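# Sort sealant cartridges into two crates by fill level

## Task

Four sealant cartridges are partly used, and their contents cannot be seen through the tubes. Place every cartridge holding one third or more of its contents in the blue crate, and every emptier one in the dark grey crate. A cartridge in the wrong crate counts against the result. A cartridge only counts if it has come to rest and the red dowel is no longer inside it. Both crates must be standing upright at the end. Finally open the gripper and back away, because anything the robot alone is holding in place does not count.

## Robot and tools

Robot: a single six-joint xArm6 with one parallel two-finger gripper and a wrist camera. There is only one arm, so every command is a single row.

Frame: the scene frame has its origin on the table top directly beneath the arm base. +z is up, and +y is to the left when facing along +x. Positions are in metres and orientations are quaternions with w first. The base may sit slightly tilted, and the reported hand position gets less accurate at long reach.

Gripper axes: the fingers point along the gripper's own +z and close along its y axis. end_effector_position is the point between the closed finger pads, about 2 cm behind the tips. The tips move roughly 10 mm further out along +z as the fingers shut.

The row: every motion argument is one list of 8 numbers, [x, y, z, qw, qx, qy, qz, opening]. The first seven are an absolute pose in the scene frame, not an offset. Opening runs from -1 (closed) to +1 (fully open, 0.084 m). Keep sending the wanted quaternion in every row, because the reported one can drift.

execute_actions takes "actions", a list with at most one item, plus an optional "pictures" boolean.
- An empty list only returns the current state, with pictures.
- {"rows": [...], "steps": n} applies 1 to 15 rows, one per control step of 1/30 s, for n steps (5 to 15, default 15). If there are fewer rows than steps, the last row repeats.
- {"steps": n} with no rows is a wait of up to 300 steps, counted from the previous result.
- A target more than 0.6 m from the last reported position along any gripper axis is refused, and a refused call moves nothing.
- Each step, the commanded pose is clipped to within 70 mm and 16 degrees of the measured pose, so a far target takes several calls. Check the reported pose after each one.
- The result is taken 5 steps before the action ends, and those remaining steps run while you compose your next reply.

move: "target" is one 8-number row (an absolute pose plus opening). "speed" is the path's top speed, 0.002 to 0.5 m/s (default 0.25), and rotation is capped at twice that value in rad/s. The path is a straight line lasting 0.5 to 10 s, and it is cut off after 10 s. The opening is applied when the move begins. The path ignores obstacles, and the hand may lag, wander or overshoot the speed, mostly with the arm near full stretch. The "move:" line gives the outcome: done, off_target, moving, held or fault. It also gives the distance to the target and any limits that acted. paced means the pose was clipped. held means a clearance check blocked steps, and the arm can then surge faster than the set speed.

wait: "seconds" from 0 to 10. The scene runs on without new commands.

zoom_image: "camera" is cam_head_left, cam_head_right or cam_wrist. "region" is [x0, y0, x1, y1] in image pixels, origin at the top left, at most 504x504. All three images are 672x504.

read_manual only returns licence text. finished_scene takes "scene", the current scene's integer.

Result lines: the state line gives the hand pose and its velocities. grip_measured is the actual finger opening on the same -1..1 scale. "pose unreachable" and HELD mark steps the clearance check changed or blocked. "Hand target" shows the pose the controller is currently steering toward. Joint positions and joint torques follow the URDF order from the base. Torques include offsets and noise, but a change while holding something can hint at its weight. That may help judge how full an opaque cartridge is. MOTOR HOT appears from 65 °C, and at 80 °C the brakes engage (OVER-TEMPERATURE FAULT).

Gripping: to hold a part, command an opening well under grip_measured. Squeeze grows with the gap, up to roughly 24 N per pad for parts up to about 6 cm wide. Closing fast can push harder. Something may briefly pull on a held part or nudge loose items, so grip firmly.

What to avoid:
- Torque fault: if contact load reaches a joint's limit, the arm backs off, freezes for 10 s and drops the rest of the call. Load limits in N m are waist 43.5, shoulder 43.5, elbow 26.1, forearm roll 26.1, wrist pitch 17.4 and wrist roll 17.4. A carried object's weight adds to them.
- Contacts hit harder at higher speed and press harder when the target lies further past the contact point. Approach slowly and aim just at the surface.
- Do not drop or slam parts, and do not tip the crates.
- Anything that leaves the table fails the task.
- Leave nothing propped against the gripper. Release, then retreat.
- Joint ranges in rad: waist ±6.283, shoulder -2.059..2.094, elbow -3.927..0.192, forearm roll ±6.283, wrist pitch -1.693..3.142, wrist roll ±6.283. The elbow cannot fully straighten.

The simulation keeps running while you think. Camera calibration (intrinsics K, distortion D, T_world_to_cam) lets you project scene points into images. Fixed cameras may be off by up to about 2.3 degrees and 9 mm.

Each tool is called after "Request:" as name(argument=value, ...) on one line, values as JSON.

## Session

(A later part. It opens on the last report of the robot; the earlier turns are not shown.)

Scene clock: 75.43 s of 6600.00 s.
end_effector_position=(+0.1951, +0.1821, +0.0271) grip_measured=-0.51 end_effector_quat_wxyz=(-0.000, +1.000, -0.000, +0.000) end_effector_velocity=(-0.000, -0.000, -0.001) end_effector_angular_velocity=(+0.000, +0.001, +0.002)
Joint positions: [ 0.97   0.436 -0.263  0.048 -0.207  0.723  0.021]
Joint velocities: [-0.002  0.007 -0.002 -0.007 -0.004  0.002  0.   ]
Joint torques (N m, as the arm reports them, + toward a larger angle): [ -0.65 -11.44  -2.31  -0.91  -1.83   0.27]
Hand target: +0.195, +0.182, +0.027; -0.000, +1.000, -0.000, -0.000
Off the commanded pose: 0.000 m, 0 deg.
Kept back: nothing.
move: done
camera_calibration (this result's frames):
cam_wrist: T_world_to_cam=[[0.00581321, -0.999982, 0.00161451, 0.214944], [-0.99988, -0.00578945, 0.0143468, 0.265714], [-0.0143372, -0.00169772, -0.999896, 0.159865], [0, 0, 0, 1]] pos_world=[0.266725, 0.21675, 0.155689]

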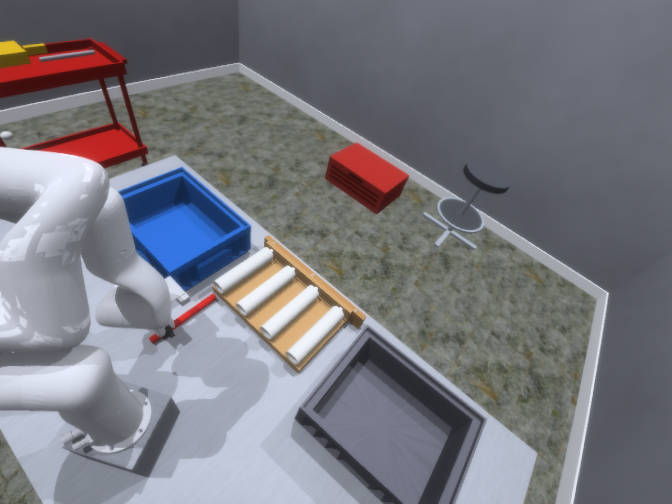

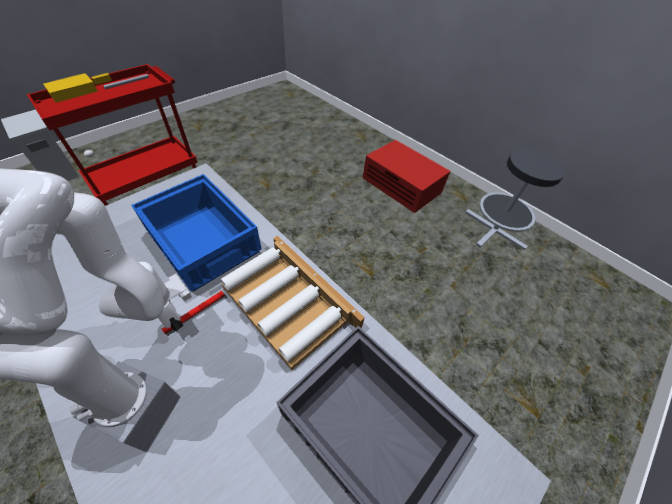

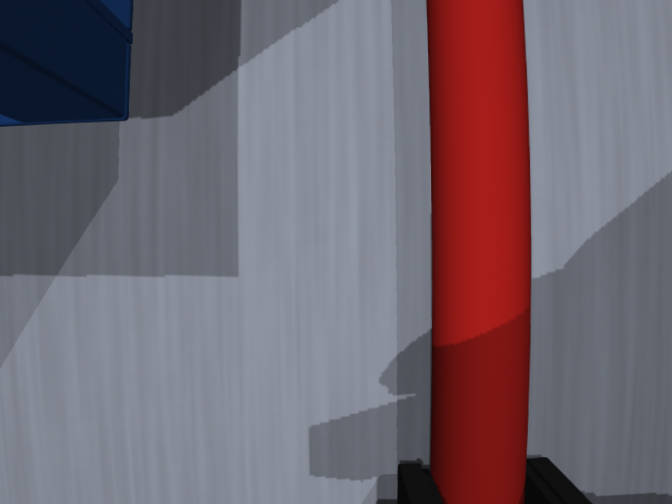

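Release the dowel and lift.

Request:
execute_actions(actions=[{"rows": [[0.195,0.182,0.026,0,1,0,0,-0.6],[0.195,0.182,0.026,0,1,0,0,-0.4],[0.195,0.182,0.026,0,1,0,0,-0.1],[0.195,0.182,0.026,0,1,0,0,0.2],[0.195,0.182,0.026,0,1,0,0,0.5],[0.195,0.182,0.026,0,1,0,0,0.8],[0.195,0.182,0.026,0,1,0,0,1.0]], "steps": 12}])

Request:
move(target=[0.22, 0.182, 0.16, 0, 1, 0, 0, 1], speed=0.4)

Request:
move(target=[0.48, 0.180, 0.17, 0, 1, 0, 0, 1], speed=0.5)

Scene clock: 77.77 s of 6600.00 s.
end_effector_position=(+0.1950, +0.1820, +0.0261) grip_measured=+0.27 end_effector_quat_wxyz=(-0.000, +1.000, -0.000, +0.000) end_effector_velocity=(-0.000, -0.000, -0.001) end_effector_angular_velocity=(-0.001, +0.001, -0.001)
Joint positions: [ 0.969  0.441 -0.264  0.047 -0.21   0.723  0.055]
Joint velocities: [ 0.     0.005 -0.002  0.    -0.002  0.001  0.2  ]
Joint torques (N m, as the arm reports them, + toward a larger angle): [ -0.63 -11.1   -2.19  -0.98  -1.67   0.31]
Steps of this call (steps 1 to 63: nothing new was sent; steps 64 to 70: the first 7 steps of this action). Readings (end_effector_position):
64: (+0.1950, +0.1820, +0.0268)
65: (+0.1951, +0.1821, +0.0266)
67: (+0.1951, +0.1821, +0.0263)
70: the state above

Scene clock: 79.27 s of 6600.00 s.
end_effector_position=(+0.2197, +0.1814, +0.1602) grip_measured=+1.00 end_effector_quat_wxyz=(+0.000, +1.000, -0.000, -0.000) end_effector_velocity=(+0.001, +0.001, +0.003) end_effector_angular_velocity=(+0.001, -0.003, -0.003)
Joint positions: [ 0.893 -0.273 -0.199 -0.018  0.439  0.71   0.084]
Joint velocities: [ 0.001 -0.009 -0.003 -0.001  0.009  0.005 -0.   ]
Joint torques (N m, as the arm reports them, + toward a larger angle): [-0.35 -7.54 -9.19 -1.18 -1.67  0.23]
Hand target: +0.220, +0.182, +0.161; +0.000, +1.000, -0.000, +0.000
Off your previous action's commanded pose: 0.000 m, 0 deg at its last step (step 5 of this call).
Off the commanded pose: 0.001 m, 0 deg.
Kept back: nothing.
move: done; limits=paced
camera_calibration (this result's frames):
cam_wrist: T_world_to_cam=[[0.00582854, -0.999979, 0.00286534, 0.213667], [-0.999869, -0.00578456, 0.0151259, 0.288276], [-0.015109, -0.00295312, -0.999881, 0.293732], [0, 0, 0, 1]] pos_world=[0.291431, 0.216197, 0.288724]

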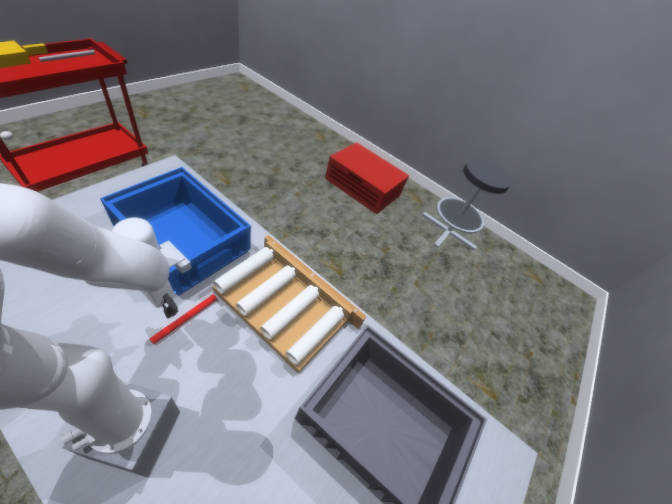

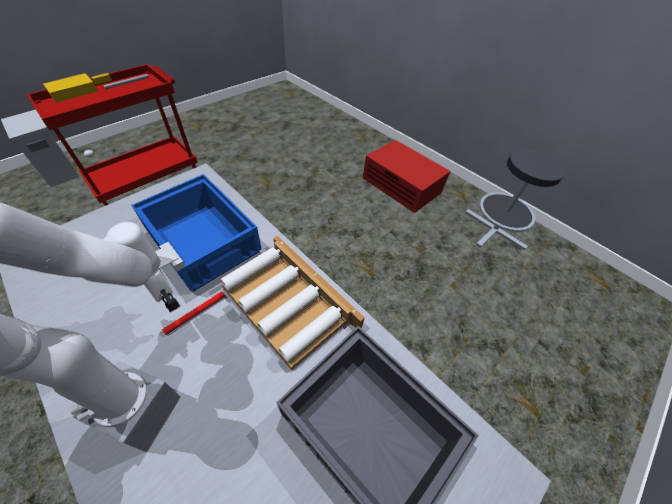

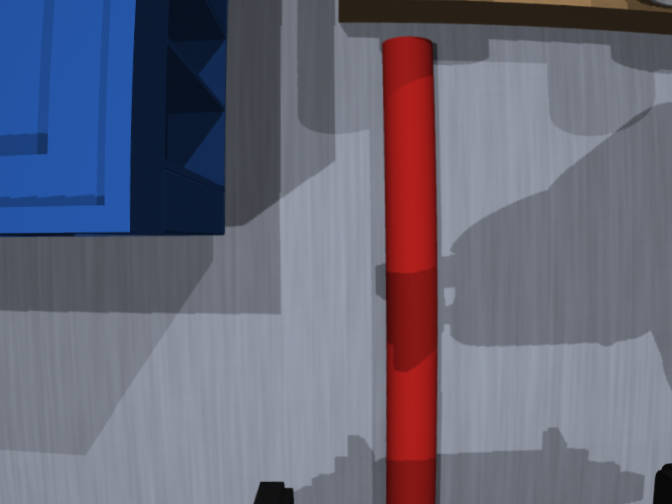

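Scene clock: 80.57 s of 6600.00 s.
end_effector_position=(+0.4798, +0.1788, +0.1703) grip_measured=+1.00 end_effector_quat_wxyz=(+0.000, +1.000, +0.000, +0.000) end_effector_velocity=(+0.001, -0.000, -0.001) end_effector_angular_velocity=(-0.002, +0.005, +0.000)
Joint positions: [ 0.555  0.345 -1.041  0.006  0.661  0.351  0.084]
Joint velocities: [-0.001  0.008 -0.01   0.001  0.008 -0.002 -0.   ]
Joint torques (N m, as the arm reports them, + toward a larger angle): [ -0.88 -18.09 -11.    -1.22  -1.79   0.26]
Hand target: +0.480, +0.179, +0.170; +0.000, +1.000, -0.000, +0.000
Off the commanded pose: 0.001 m, 0 deg.
Kept back: nothing.
move: done; limits=paced
camera_calibration (this result's frames):
cam_wrist: T_world_to_cam=[[0.00607121, -0.999978, 0.00261177, 0.209381], [-0.999881, -0.00603353, 0.0142025, 0.548289], [-0.0141864, -0.00269768, -0.999896, 0.307235], [0, 0, 0, 1]] pos_world=[0.551311, 0.213514, 0.298869]

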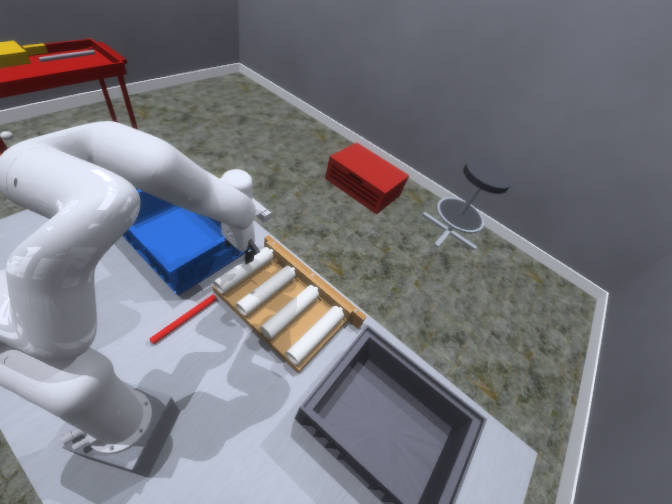

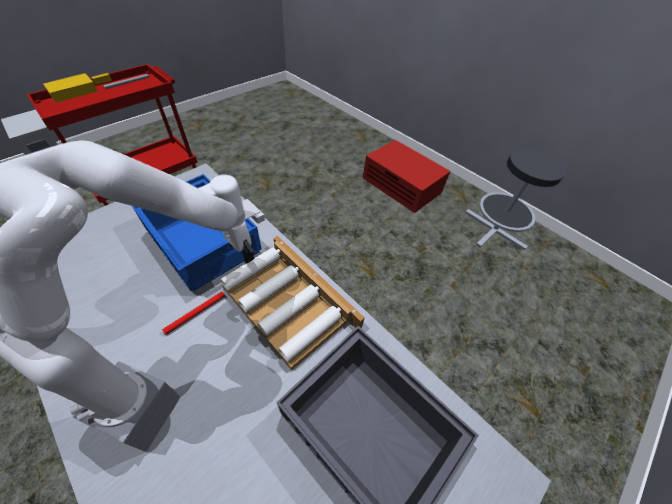

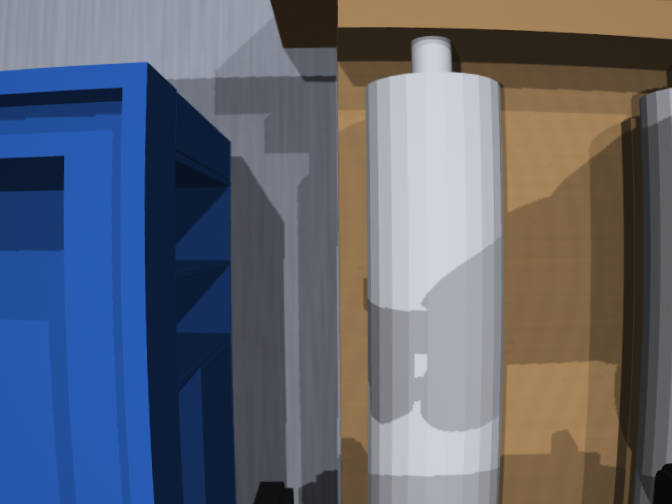

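Request:
execute_actions(actions=[])

Scene clock: 81.17 s of 6600.00 s.
end_effector_position=(+0.4801, +0.1787, +0.1701) grip_measured=+1.00 end_effector_quat_wxyz=(+0.000, +1.000, -0.000, +0.000) end_effector_velocity=(+0.000, +0.000, +0.000) end_effector_angular_velocity=(-0.001, -0.001, +0.000)
Joint positions: [ 0.555  0.347 -1.043  0.006  0.662  0.35   0.084]
Joint velocities: [ 0.     0.    -0.    -0.001 -0.     0.001 -0.   ]
Joint torques (N m, as the arm reports them, + toward a larger angle): [ -0.68 -18.16 -11.07  -1.25  -1.73   0.34]
Hand target: +0.480, +0.179, +0.170; +0.000, +1.000, -0.000, +0.000
Off the commanded pose: 0.001 m, 0 deg.
Kept back: nothing.
Steps of this call (steps 1 to 18: nothing new was sent). Readings (end_effector_position):
1: (+0.4798, +0.1788, +0.1702)
2: (+0.4799, +0.1787, +0.1702)
4: (+0.4799, +0.1787, +0.1702)
8: (+0.4800, +0.1787, +0.1702)
18: the state above
camera_calibration (this result's frames):
cam_wrist: T_world_to_cam=[[0.00582203, -0.99998, 0.00264428, 0.209445], [-0.99988, -0.00578341, 0.0143868, 0.548527], [-0.0143712, -0.00272772, -0.999893, 0.307199], [0, 0, 0, 1]] pos_world=[0.551657, 0.213451, 0.298721]

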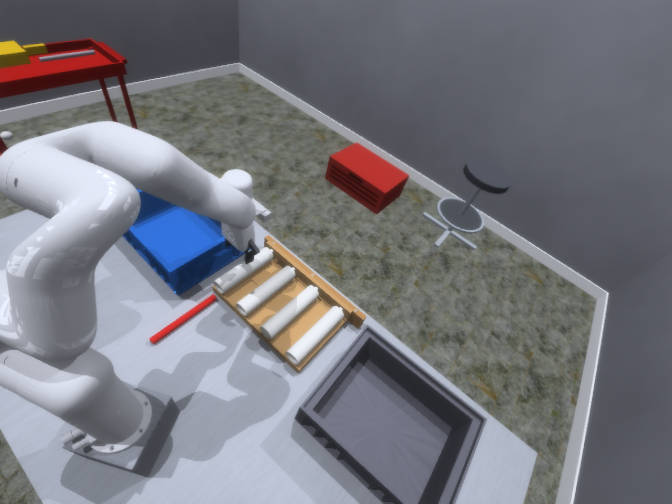

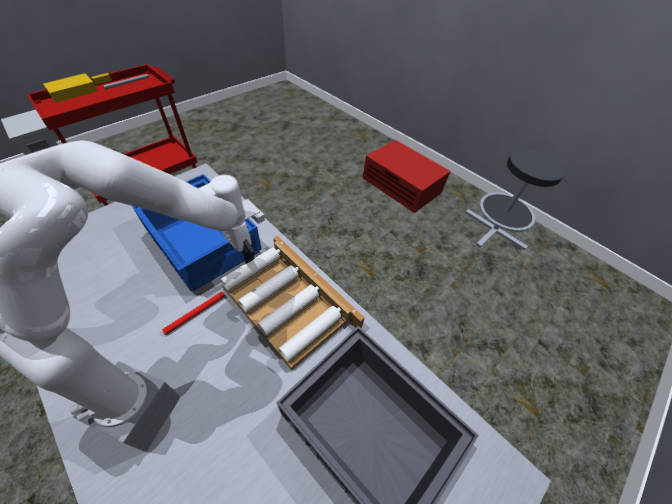

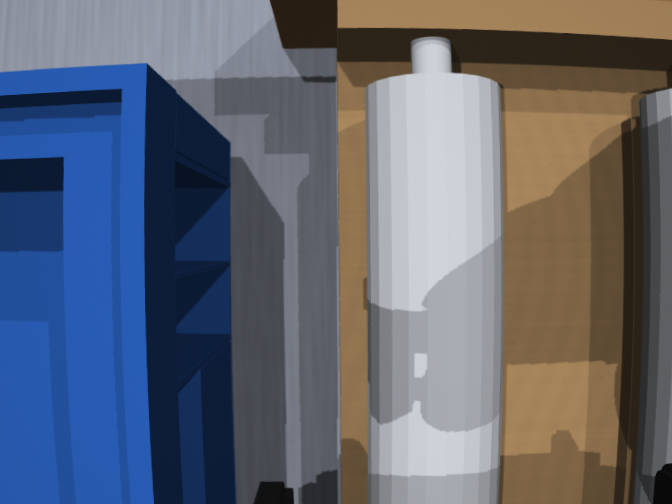

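Request:
move(target=[0.48, 0.179, 0.06, 0, 1, 0, 0, 1], speed=0.3)

Scene clock: 82.37 s of 6600.00 s.
end_effector_position=(+0.4805, +0.1793, +0.0604) grip_measured=+1.00 end_effector_quat_wxyz=(-0.000, +1.000, +0.000, +0.001) end_effector_velocity=(-0.004, -0.002, -0.005) end_effector_angular_velocity=(-0.004, +0.011, -0.000)
Joint positions: [ 0.557  0.623 -1.08   0.011  0.421  0.347  0.084]
Joint velocities: [-0.     0.009  0.002  0.     0.001  0.    -0.   ]
Joint torques (N m, as the arm reports them, + toward a larger angle): [ -0.67 -20.03  -9.2   -1.18  -1.48   0.35]
Hand target: +0.480, +0.179, +0.060; -0.000, +1.000, +0.000, -0.000
Off the commanded pose: 0.001 m, 0 deg.
Kept back: nothing.
move: done
camera_calibration (this result's frames):
cam_wrist: T_world_to_cam=[[0.00605356, -0.999981, 0.00137625, 0.210251], [-0.999888, -0.00603417, 0.0136793, 0.550613], [-0.0136707, -0.00145891, -0.999905, 0.196965], [0, 0, 0, 1]] pos_world=[0.551971, 0.213857, 0.189125]

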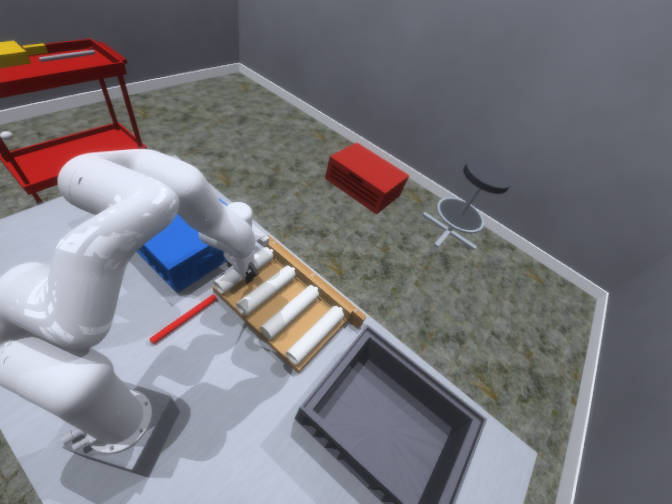

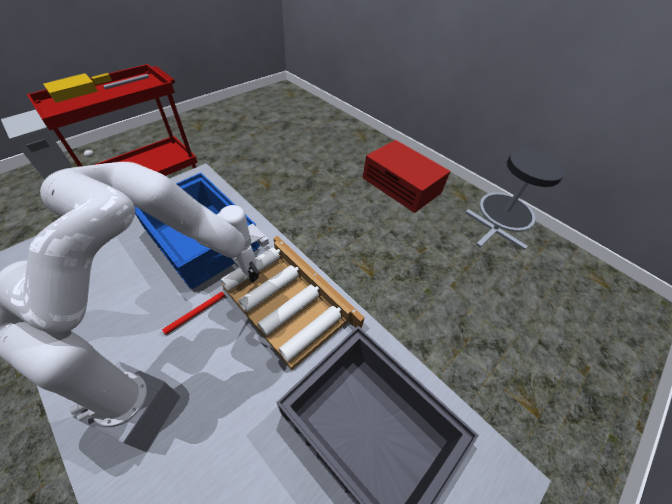

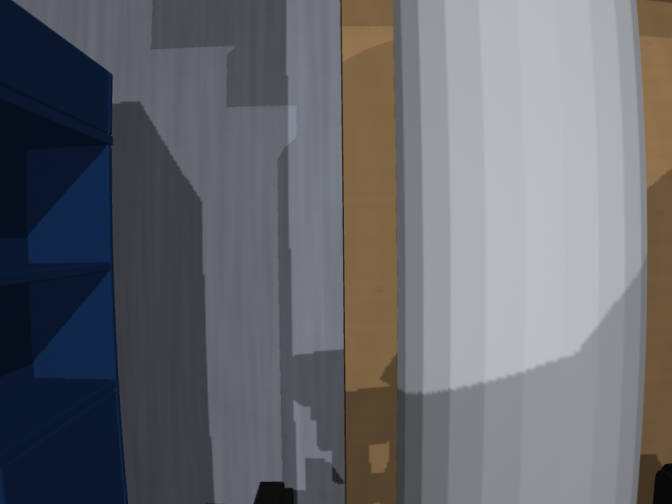

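Close gradually.

Request:
execute_actions(actions=[{"rows": [[0.48,0.179,0.058,0,1,0,0,0.8],[0.48,0.179,0.058,0,1,0,0,0.65],[0.48,0.179,0.058,0,1,0,0,0.5],[0.48,0.179,0.058,0,1,0,0,0.4],[0.48,0.179,0.058,0,1,0,0,0.3],[0.48,0.179,0.058,0,1,0,0,0.2],[0.48,0.179,0.058,0,1,0,0,0.1],[0.48,0.179,0.058,0,1,0,0,0.0],[0.48,0.179,0.058,0,1,0,0,-0.1],[0.48,0.179,0.058,0,1,0,0,-0.2],[0.48,0.179,0.058,0,1,0,0,-0.3]], "steps": 15}])

Request:
execute_actions(actions=[{"rows": [[0.48,0.179,0.058,0,1,0,0,-0.3]], "steps": 10}])

Scene clock: 82.97 s of 6600.00 s.
end_effector_position=(+0.4799, +0.1779, +0.0579) grip_measured=+0.10 end_effector_quat_wxyz=(+0.000, +1.000, -0.001, -0.001) end_effector_velocity=(-0.001, +0.004, -0.001) end_effector_angular_velocity=(+0.000, +0.001, +0.006)
Joint positions: [ 0.555  0.629 -1.08   0.01   0.418  0.347  0.048]
Joint velocities: [ 0.008  0.002 -0.001  0.001  0.     0.002  0.001]
Joint torques (N m, as the arm reports them, + toward a larger angle): [  1.68 -19.76  -9.69  -0.67  -2.16   0.24]
Steps of this call (steps 1 to 8: nothing new was sent; steps 9 to 18: the first 10 steps of this action). Readings (end_effector_position):
9: (+0.4802, +0.1791, +0.0599)
10: (+0.4804, +0.1792, +0.0596)
12: (+0.4801, +0.1791, +0.0587)
16: (+0.4798, +0.1782, +0.0579)
18: the state above

Scene clock: 83.30 s of 6600.00 s.
end_effector_position=(+0.4799, +0.1783, +0.0578) grip_measured=+0.10 end_effector_quat_wxyz=(+0.000, +1.000, -0.001, -0.000) end_effector_velocity=(+0.001, +0.001, +0.000) end_effector_angular_velocity=(+0.001, -0.004, -0.001)
Joint positions: [ 0.555  0.629 -1.081  0.01   0.418  0.347  0.048]
Joint velocities: [ 0.001  0.001 -0.001 -0.    -0.003  0.002  0.   ]
Joint torques (N m, as the arm reports them, + toward a larger angle): [  4.1  -19.71 -10.24  -0.38  -2.52   0.36]
Off your previous action's commanded pose: 0.001 m, 0 deg at its last step (step 5 of this call).
Steps of this call (steps 1 to 5: the last 5 steps of your previous action; steps 6 to 10: the first 5 steps of this action). Readings (end_effector_position):
6: (+0.4799, +0.1782, +0.0578)
7: (+0.4799, +0.1782, +0.0578)
9: (+0.4799, +0.1783, +0.0578)
10: the state above

Request:
move(target=[0.48, 0.179, 0.2, 0, 1, 0, 0, -0.35], speed=0.25)

Scene clock: 84.63 s of 6600.00 s.
end_effector_position=(+0.4794, +0.1787, +0.1994) grip_measured=+0.10 end_effector_quat_wxyz=(+0.000, +1.000, -0.000, -0.001) end_effector_velocity=(+0.004, +0.002, +0.007) end_effector_angular_velocity=(+0.005, -0.011, +0.001)
Joint positions: [ 0.555  0.284 -1.052  0.006  0.735  0.35   0.048]
Joint velocities: [ 0.001 -0.009 -0.007  0.     0.003 -0.     0.   ]
Joint torques (N m, as the arm reports them, + toward a larger angle): [ -0.75 -18.1  -11.58  -0.97  -1.78   0.31]
Hand target: +0.480, +0.179, +0.200; +0.000, +1.000, -0.000, +0.000
Off your previous action's commanded pose: 0.001 m, 0 deg at its last step (step 5 of this call).
Off the commanded pose: 0.001 m, 0 deg.
Kept back: nothing.
move: done
camera_calibration (this result's frames):
cam_wrist: T_world_to_cam=[[0.00574536, -0.99998, 0.00260476, 0.209439], [-0.999853, -0.00570259, 0.0161436, 0.547061], [-0.0161284, -0.00269713, -0.999866, 0.337288], [0, 0, 0, 1]] pos_world=[0.551217, 0.213464, 0.327866]

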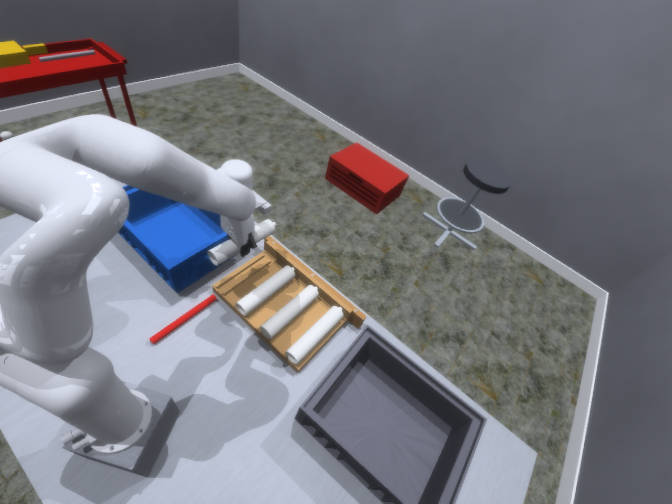

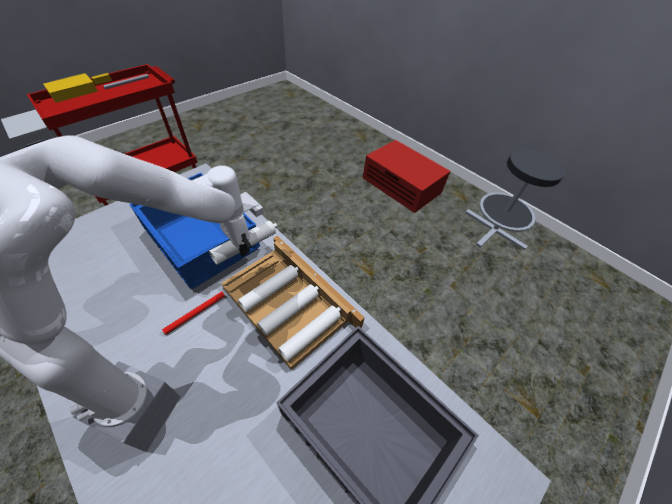

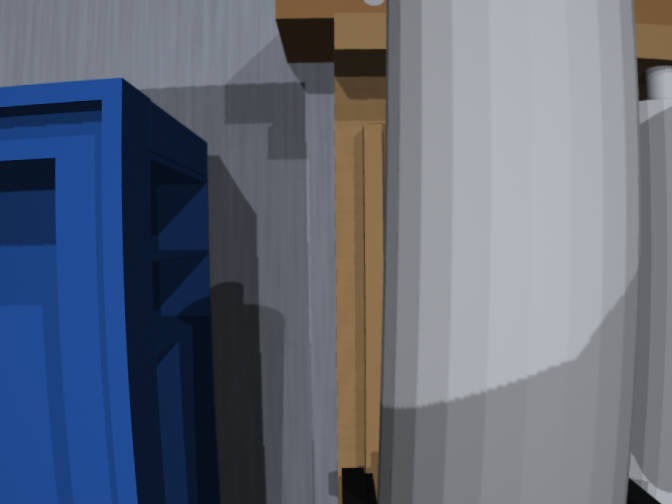

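Request:
move(target=[0.40, -0.46, 0.21, 0, 0.7071, -0.7071, 0, -0.35], speed=0.4)

action 0: the call puts the target (arm/x, arm/y, arm/z) 0.639 m from end_effector_position in the last result along the gripper's own y axis as it stood there; a target may be at most 0.6 m away along each of those axes, so nothing of the call was run and nothing moved. Command a nearer target, and go on from there in a later call.

Request:
move(target=[0.42, -0.41, 0.21, 0, 0.7071, -0.7071, 0, -0.35], speed=0.4)

Scene clock: 88.53 s of 6600.00 s.
end_effector_position=(+0.4180, -0.4104, +0.2102) grip_measured=+0.10 end_effector_quat_wxyz=(+0.001, +0.707, -0.707, +0.001) end_effector_velocity=(-0.001, -0.004, -0.000) end_effector_angular_velocity=(+0.000, +0.002, -0.009)
Joint positions: [-0.591  0.528 -1.428  0.04   0.89   0.754  0.048]
Joint velocities: [-0.006  0.007 -0.011 -0.001  0.005  0.004  0.   ]
Joint torques (N m, as the arm reports them, + toward a larger angle): [ -1.37 -21.85 -12.57  -1.44  -1.74   0.39]
Hand target: +0.418, -0.411, +0.210; +0.001, +0.707, -0.707, +0.000
Off the commanded pose: 0.002 m, 0 deg.
Kept back: nothing.
move: done
camera_calibration (this result's frames):
cam_wrist: T_world_to_cam=[[-0.999972, -0.00694286, 0.00269549, 0.44852], [-0.00690873, 0.999898, 0.012471, 0.480531], [-0.0027818, 0.012452, -0.999919, 0.346196], [0, 0, 0, 1]] pos_world=[0.452791, -0.481679, 0.338966]

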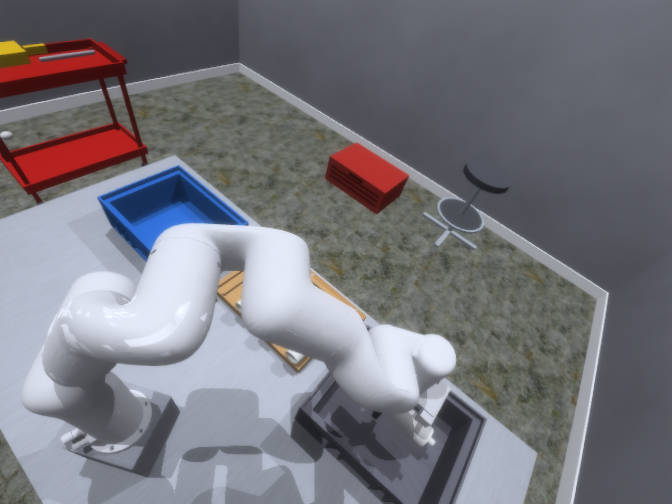

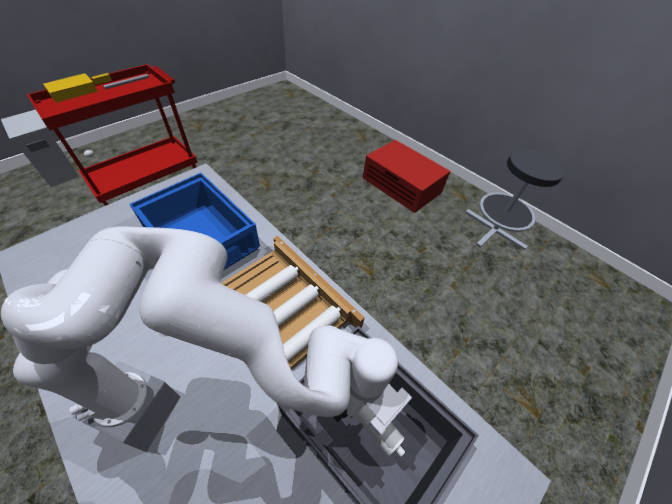

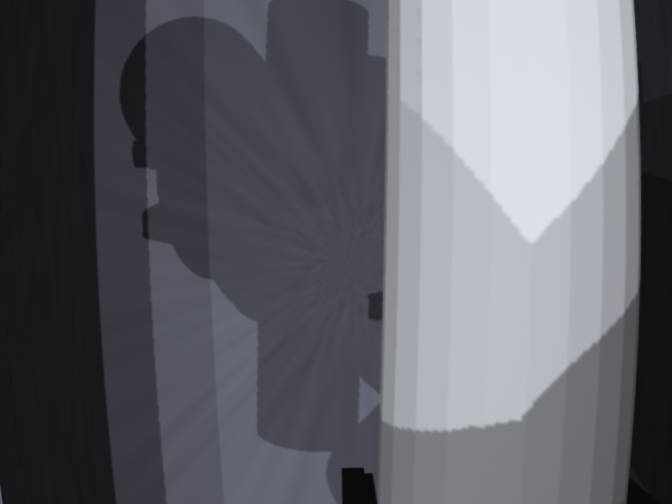

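Request:
zoom_image(camera="cam_head_left", region=[280, 300, 560, 504])

Request:
zoom_image(camera="cam_head_right", region=[260, 300, 560, 504])

Region (280, 300, 560, 504) of cam_head_left's 672x504 image, scaled by 1.800, with more detail than that image has; it fills the top 367 rows of this view, and the rest is white.

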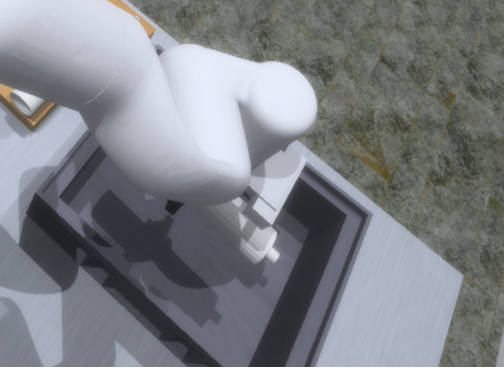

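Region (260, 300, 560, 504) of cam_head_right's 672x504 image, scaled by 1.680, with more detail than that image has; it fills the top 343 rows of this view, and the rest is white.

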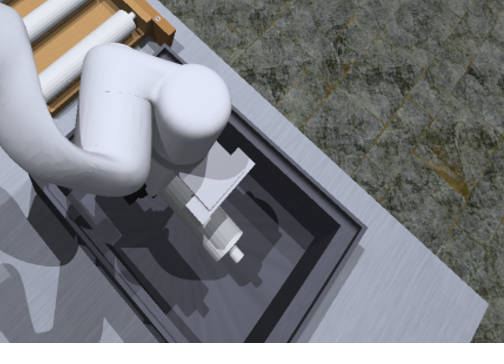

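Request:
move(target=[0.49, -0.45, 0.16, 0, 0.7071, -0.7071, 0, -0.35], speed=0.3)

Request:
move(target=[0.49, -0.45, 0.07, 0, 0.7071, -0.7071, 0, -0.35], speed=0.25)

Scene clock: 90.27 s of 6600.00 s.
end_effector_position=(+0.4898, -0.4502, +0.1605) grip_measured=+0.10 end_effector_quat_wxyz=(-0.000, +0.707, -0.707, +0.000) end_effector_velocity=(+0.000, +0.001, -0.004) end_effector_angular_velocity=(+0.007, +0.007, -0.000)
Joint positions: [-0.555  0.893 -1.897  0.039  0.993  0.795  0.048]
Joint velocities: [ 0.001  0.014 -0.016 -0.001  0.011  0.002 -0.   ]
Joint torques (N m, as the arm reports them, + toward a larger angle): [ -1.63 -26.15 -13.15  -1.29  -1.54   0.2 ]
Hand target: +0.490, -0.450, +0.160; -0.000, +0.707, -0.707, +0.000
Off the commanded pose: 0.001 m, 0 deg.
Kept back: nothing.
move: done
camera_calibration (this result's frames):
cam_wrist: T_world_to_cam=[[-0.999983, -0.00570083, 0.00120632, 0.520963], [-0.00568328, 0.999885, 0.0140867, 0.520604], [-0.00128649, 0.0140796, -0.9999, 0.297142], [0, 0, 0, 1]] pos_world=[0.524295, -0.521757, 0.28915]

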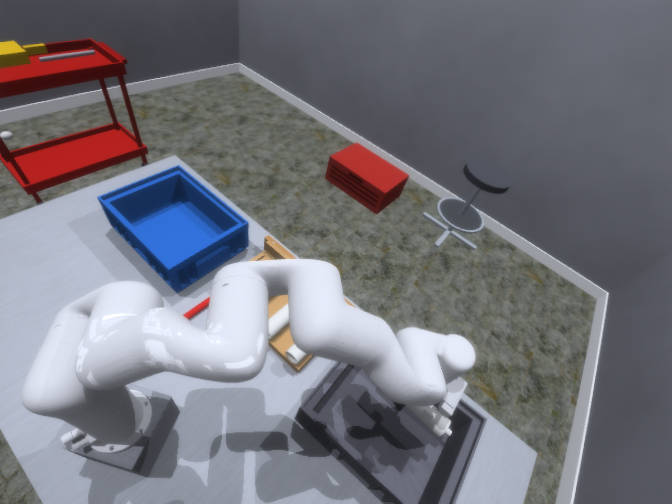

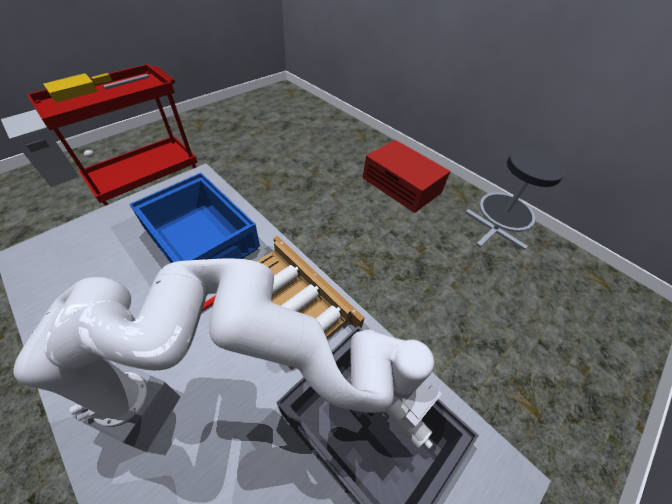

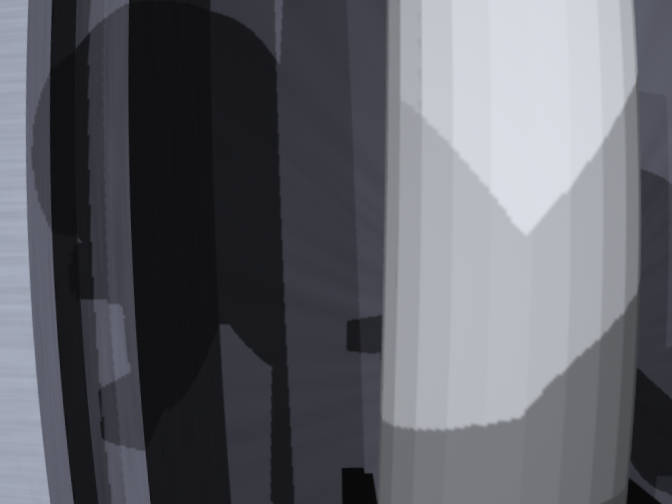

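Scene clock: 91.17 s of 6600.00 s.
end_effector_position=(+0.4906, -0.4505, +0.0711) grip_measured=+0.10 end_effector_quat_wxyz=(-0.000, +0.707, -0.707, +0.001) end_effector_velocity=(-0.006, +0.005, -0.012) end_effector_angular_velocity=(+0.016, +0.017, -0.002)
Joint positions: [-0.549  1.069 -1.941  0.043  0.86   0.794  0.048]
Joint velocities: [-0.     0.014  0.006  0.     0.004  0.001 -0.   ]
Joint torques (N m, as the arm reports them, + toward a larger angle): [ -1.52 -26.56 -12.39  -1.28  -1.66   0.42]
Hand target: +0.490, -0.450, +0.070; -0.000, +0.707, -0.707, +0.000
Off the commanded pose: 0.001 m, 0 deg.
Kept back: nothing.
move: done
camera_calibration (this result's frames):
cam_wrist: T_world_to_cam=[[-0.999982, -0.00596848, 0.000445949, 0.521826], [-0.00596196, 0.999892, 0.0134124, 0.522351], [-0.000525952, 0.0134095, -0.99991, 0.207065], [0, 0, 0, 1]] pos_world=[0.52504, -0.521957, 0.199808]

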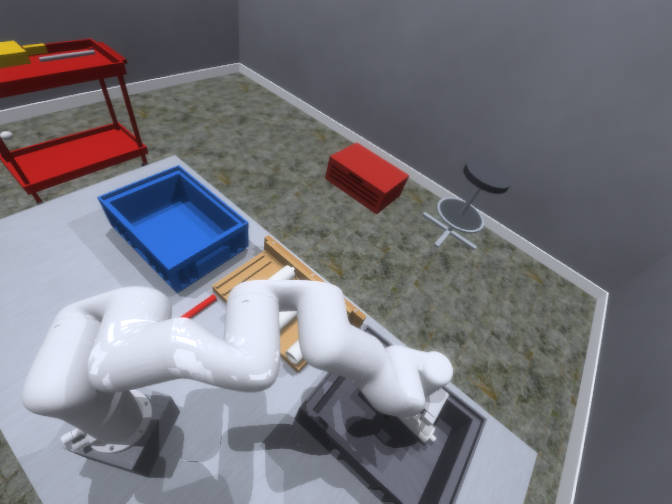

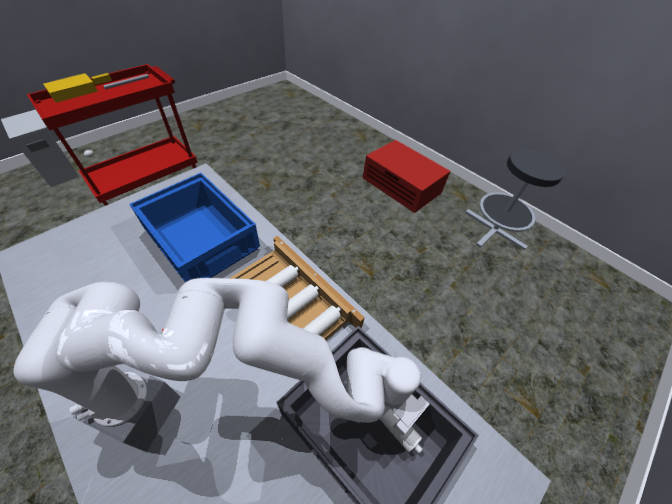

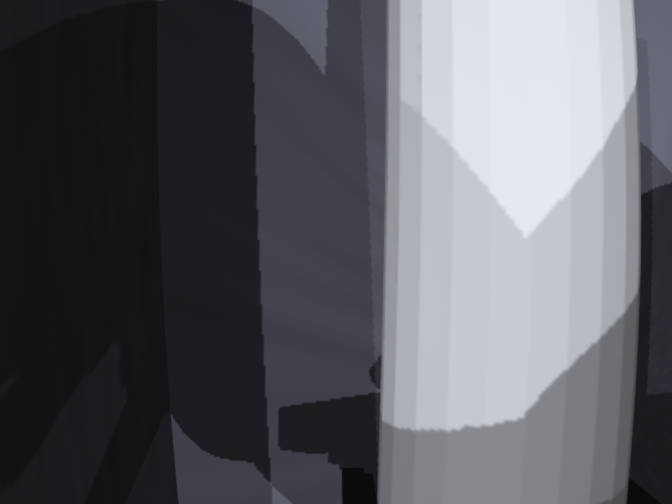

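Request:
execute_actions(actions=[{"rows": [[0.49,-0.45,0.068,0,0.7071,-0.7071,0,-0.35],[0.49,-0.45,0.066,0,0.7071,-0.7071,0,-0.35],[0.49,-0.45,0.064,0,0.7071,-0.7071,0,-0.35],[0.49,-0.45,0.062,0,0.7071,-0.7071,0,-0.35],[0.49,-0.45,0.060,0,0.7071,-0.7071,0,-0.35],[0.49,-0.45,0.058,0,0.7071,-0.7071,0,-0.35],[0.49,-0.45,0.056,0,0.7071,-0.7071,0,-0.35],[0.49,-0.45,0.054,0,0.7071,-0.7071,0,-0.35]], "steps": 15}])

Request:
execute_actions(actions=[{"rows": [[0.49,-0.45,0.052,0,0.7071,-0.7071,0,-0.35],[0.49,-0.45,0.050,0,0.7071,-0.7071,0,-0.35],[0.49,-0.45,0.048,0,0.7071,-0.7071,0,-0.35],[0.49,-0.45,0.046,0,0.7071,-0.7071,0,-0.35]], "steps": 15}])

Scene clock: 91.80 s of 6600.00 s.
end_effector_position=(+0.4895, -0.4495, +0.0559) grip_measured=+0.10 end_effector_quat_wxyz=(+0.000, +0.707, -0.707, -0.001) end_effector_velocity=(-0.006, +0.006, -0.047) end_effector_angular_velocity=(+0.018, +0.019, +0.000)
Joint positions: [-0.549  1.101 -1.954  0.044  0.844  0.793  0.048]
Joint velocities: [ 0.002  0.099 -0.042  0.001 -0.032 -0.001 -0.   ]
Joint torques (N m, as the arm reports them, + toward a larger angle): [ -1.84 -27.93 -12.63  -1.23  -1.75   0.29]
Steps of this call (steps 1 to 9: nothing new was sent; steps 10 to 19: the first 10 steps of this action). Readings (end_effector_position):
10: (+0.4902, -0.4501, +0.0700)
11: (+0.4903, -0.4502, +0.0698)
13: (+0.4905, -0.4504, +0.0679)
17: (+0.4898, -0.4498, +0.0598)
19: the state above

Scene clock: 92.30 s of 6600.00 s.
end_effector_position=(+0.4894, -0.4495, +0.0454) grip_measured=+0.10 end_effector_quat_wxyz=(+0.000, +0.707, -0.707, -0.001) end_effector_velocity=(+0.006, -0.005, +0.004) end_effector_angular_velocity=(-0.013, -0.014, +0.001)
Joint positions: [-0.548  1.127 -1.969  0.044  0.833  0.793  0.048]
Joint velocities: [ 0.     0.006 -0.019 -0.    -0.006 -0.001  0.   ]
Joint torques (N m, as the arm reports them, + toward a larger angle): [ -1.5  -27.64 -12.61  -1.33  -1.78   0.24]
Off your previous action's commanded pose: 0.000 m, 0 deg at its last step (step 5 of this call).
Steps of this call (steps 1 to 5: the last 5 steps of your previous action; steps 6 to 15: the first 10 steps of this action). Readings (end_effector_position):
6: (+0.4901, -0.4501, +0.0543)
7: (+0.4904, -0.4504, +0.0542)
9: (+0.4907, -0.4506, +0.0524)
13: (+0.4894, -0.4494, +0.0460)
15: the state above

Request:
execute_actions(actions=[{"rows": [[0.49,-0.45,0.044,0,0.7071,-0.7071,0,-0.35],[0.49,-0.45,0.042,0,0.7071,-0.7071,0,-0.35],[0.49,-0.45,0.040,0,0.7071,-0.7071,0,-0.35]], "steps": 12}], pictures=true)

Scene clock: 92.73 s of 6600.00 s.
end_effector_position=(+0.4897, -0.4497, +0.0403) grip_measured=+0.10 end_effector_quat_wxyz=(+0.000, +0.707, -0.707, -0.000) end_effector_velocity=(-0.002, +0.002, -0.017) end_effector_angular_velocity=(+0.005, +0.006, -0.000)
Joint positions: [-0.548  1.14  -1.978  0.044  0.828  0.793  0.048]
Joint velocities: [ 0.     0.036 -0.016  0.    -0.012 -0.     0.   ]
Joint torques (N m, as the arm reports them, + toward a larger angle): [ -1.88 -27.15 -12.37  -1.2   -1.53   0.38]
Off your previous action's commanded pose: 0.001 m, 0 deg at its last step (step 5 of this call).
Steps of this call (steps 1 to 5: the last 5 steps of your previous action; step 6: nothing new was sent; steps 7 to 13: the first 7 steps of this action). Readings (end_effector_position):
7: (+0.4902, -0.4502, +0.0463)
8: (+0.4903, -0.4502, +0.0459)
10: (+0.4904, -0.4504, +0.0439)
13: the state above
camera_calibration (this result's frames):
cam_wrist: T_world_to_cam=[[-0.999979, -0.0059144, 0.00260987, 0.520892], [-0.00587376, 0.999865, 0.0153158, 0.521854], [-0.0027001, 0.0153002, -0.999879, 0.178194], [0, 0, 0, 1]] pos_world=[0.524427, -0.52143, 0.16882]

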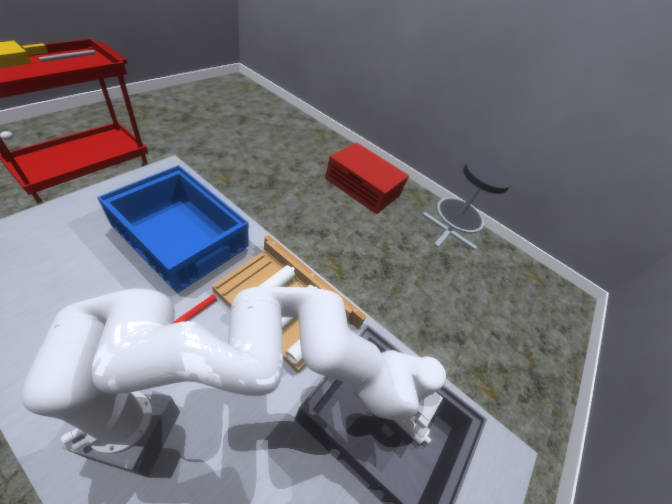

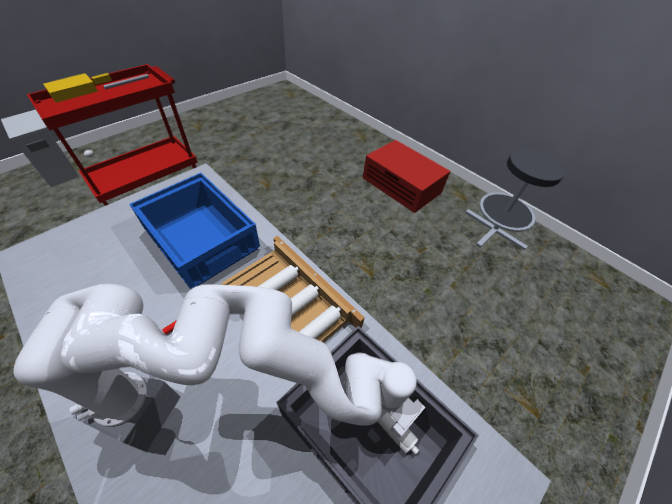

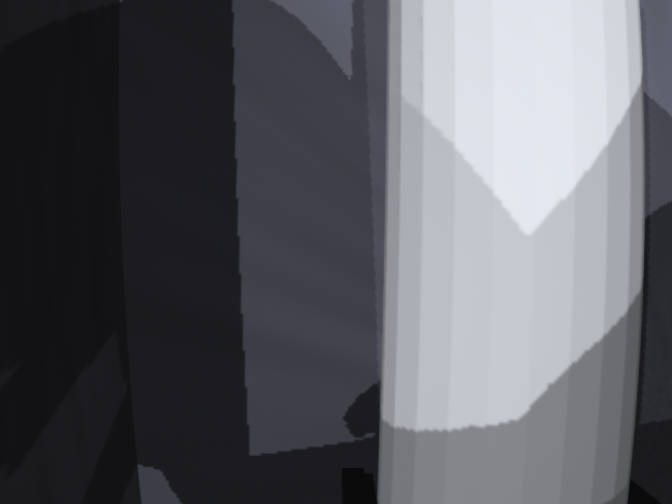

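Request:
execute_actions(actions=[{"rows": [[0.49,-0.45,0.038,0,0.7071,-0.7071,0,-0.2],[0.49,-0.45,0.037,0,0.7071,-0.7071,0,-0.05],[0.49,-0.45,0.037,0,0.7071,-0.7071,0,0.08],[0.49,-0.45,0.037,0,0.7071,-0.7071,0,0.15],[0.49,-0.45,0.037,0,0.7071,-0.7071,0,0.25],[0.49,-0.45,0.037,0,0.7071,-0.7071,0,0.35],[0.49,-0.45,0.037,0,0.7071,-0.7071,0,0.45],[0.49,-0.45,0.037,0,0.7071,-0.7071,0,0.55],[0.49,-0.45,0.037,0,0.7071,-0.7071,0,0.6]], "steps": 14}])

Request:
move(target=[0.49, -0.45, 0.2, 0, 0.7071, -0.7071, 0, 0.6], speed=0.4)

Scene clock: 93.33 s of 6600.00 s.
end_effector_position=(+0.4897, -0.4497, +0.0366) grip_measured=+0.54 end_effector_quat_wxyz=(+0.000, +0.707, -0.707, -0.001) end_effector_velocity=(-0.010, +0.010, -0.018) end_effector_angular_velocity=(+0.025, +0.029, +0.002)
Joint positions: [-0.548  1.149 -1.984  0.045  0.824  0.793  0.067]
Joint velocities: [ 0.003  0.019  0.012 -0.002  0.006  0.001  0.081]
Joint torques (N m, as the arm reports them, + toward a larger angle): [ -1.7  -26.58 -12.32  -1.02  -1.94   0.38]
Off your previous action's commanded pose: 0.001 m, 0 deg at its last step (step 5 of this call).
Steps of this call (steps 1 to 5: the last 5 steps of your previous action; steps 6 to 9: nothing new was sent; steps 10 to 18: the first 9 steps of this action). Readings (end_effector_position):
10: (+0.4902, -0.4502, +0.0402)
11: (+0.4903, -0.4502, +0.0399)
13: (+0.4907, -0.4507, +0.0395)
17: (+0.4899, -0.4501, +0.0372)
18: the state above

Scene clock: 94.80 s of 6600.00 s.
end_effector_position=(+0.4897, -0.4498, +0.1998) grip_measured=+0.59 end_effector_quat_wxyz=(+0.000, +0.707, -0.707, -0.000) end_effector_velocity=(+0.000, -0.000, +0.001) end_effector_angular_velocity=(-0.001, -0.000, -0.001)
Joint positions: [-0.557  0.835 -1.915  0.037  1.069  0.796  0.069]
Joint velocities: [ 0.    -0.001  0.    -0.     0.     0.001 -0.   ]
Joint torques (N m, as the arm reports them, + toward a larger angle): [ -1.58 -25.22 -13.05  -1.37  -1.62   0.23]
Hand target: +0.490, -0.450, +0.200; +0.000, +0.707, -0.707, +0.000
Off your previous action's commanded pose: 0.001 m, 0 deg at its last step (step 5 of this call).
Off the commanded pose: 0.000 m, 0 deg.
Kept back: nothing.
move: done
camera_calibration (this result's frames):
cam_wrist: T_world_to_cam=[[-0.999981, -0.00572991, 0.00236688, 0.520653], [-0.00569381, 0.999872, 0.0149851, 0.519469], [-0.00245244, 0.0149713, -0.999885, 0.33738], [0, 0, 0, 1]] pos_world=[0.524428, -0.52147, 0.328324]

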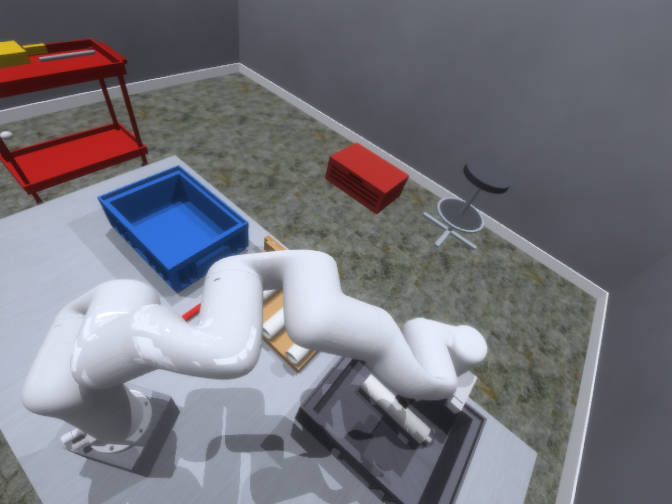

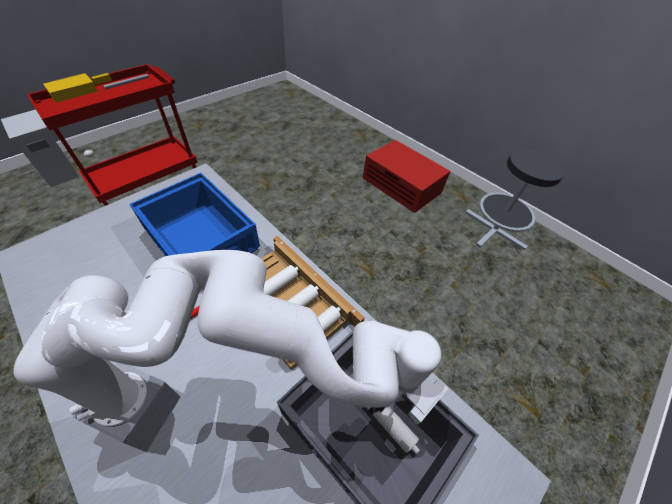

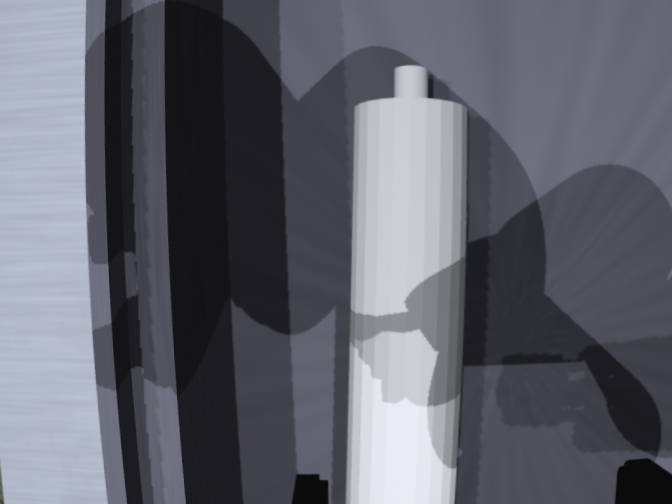

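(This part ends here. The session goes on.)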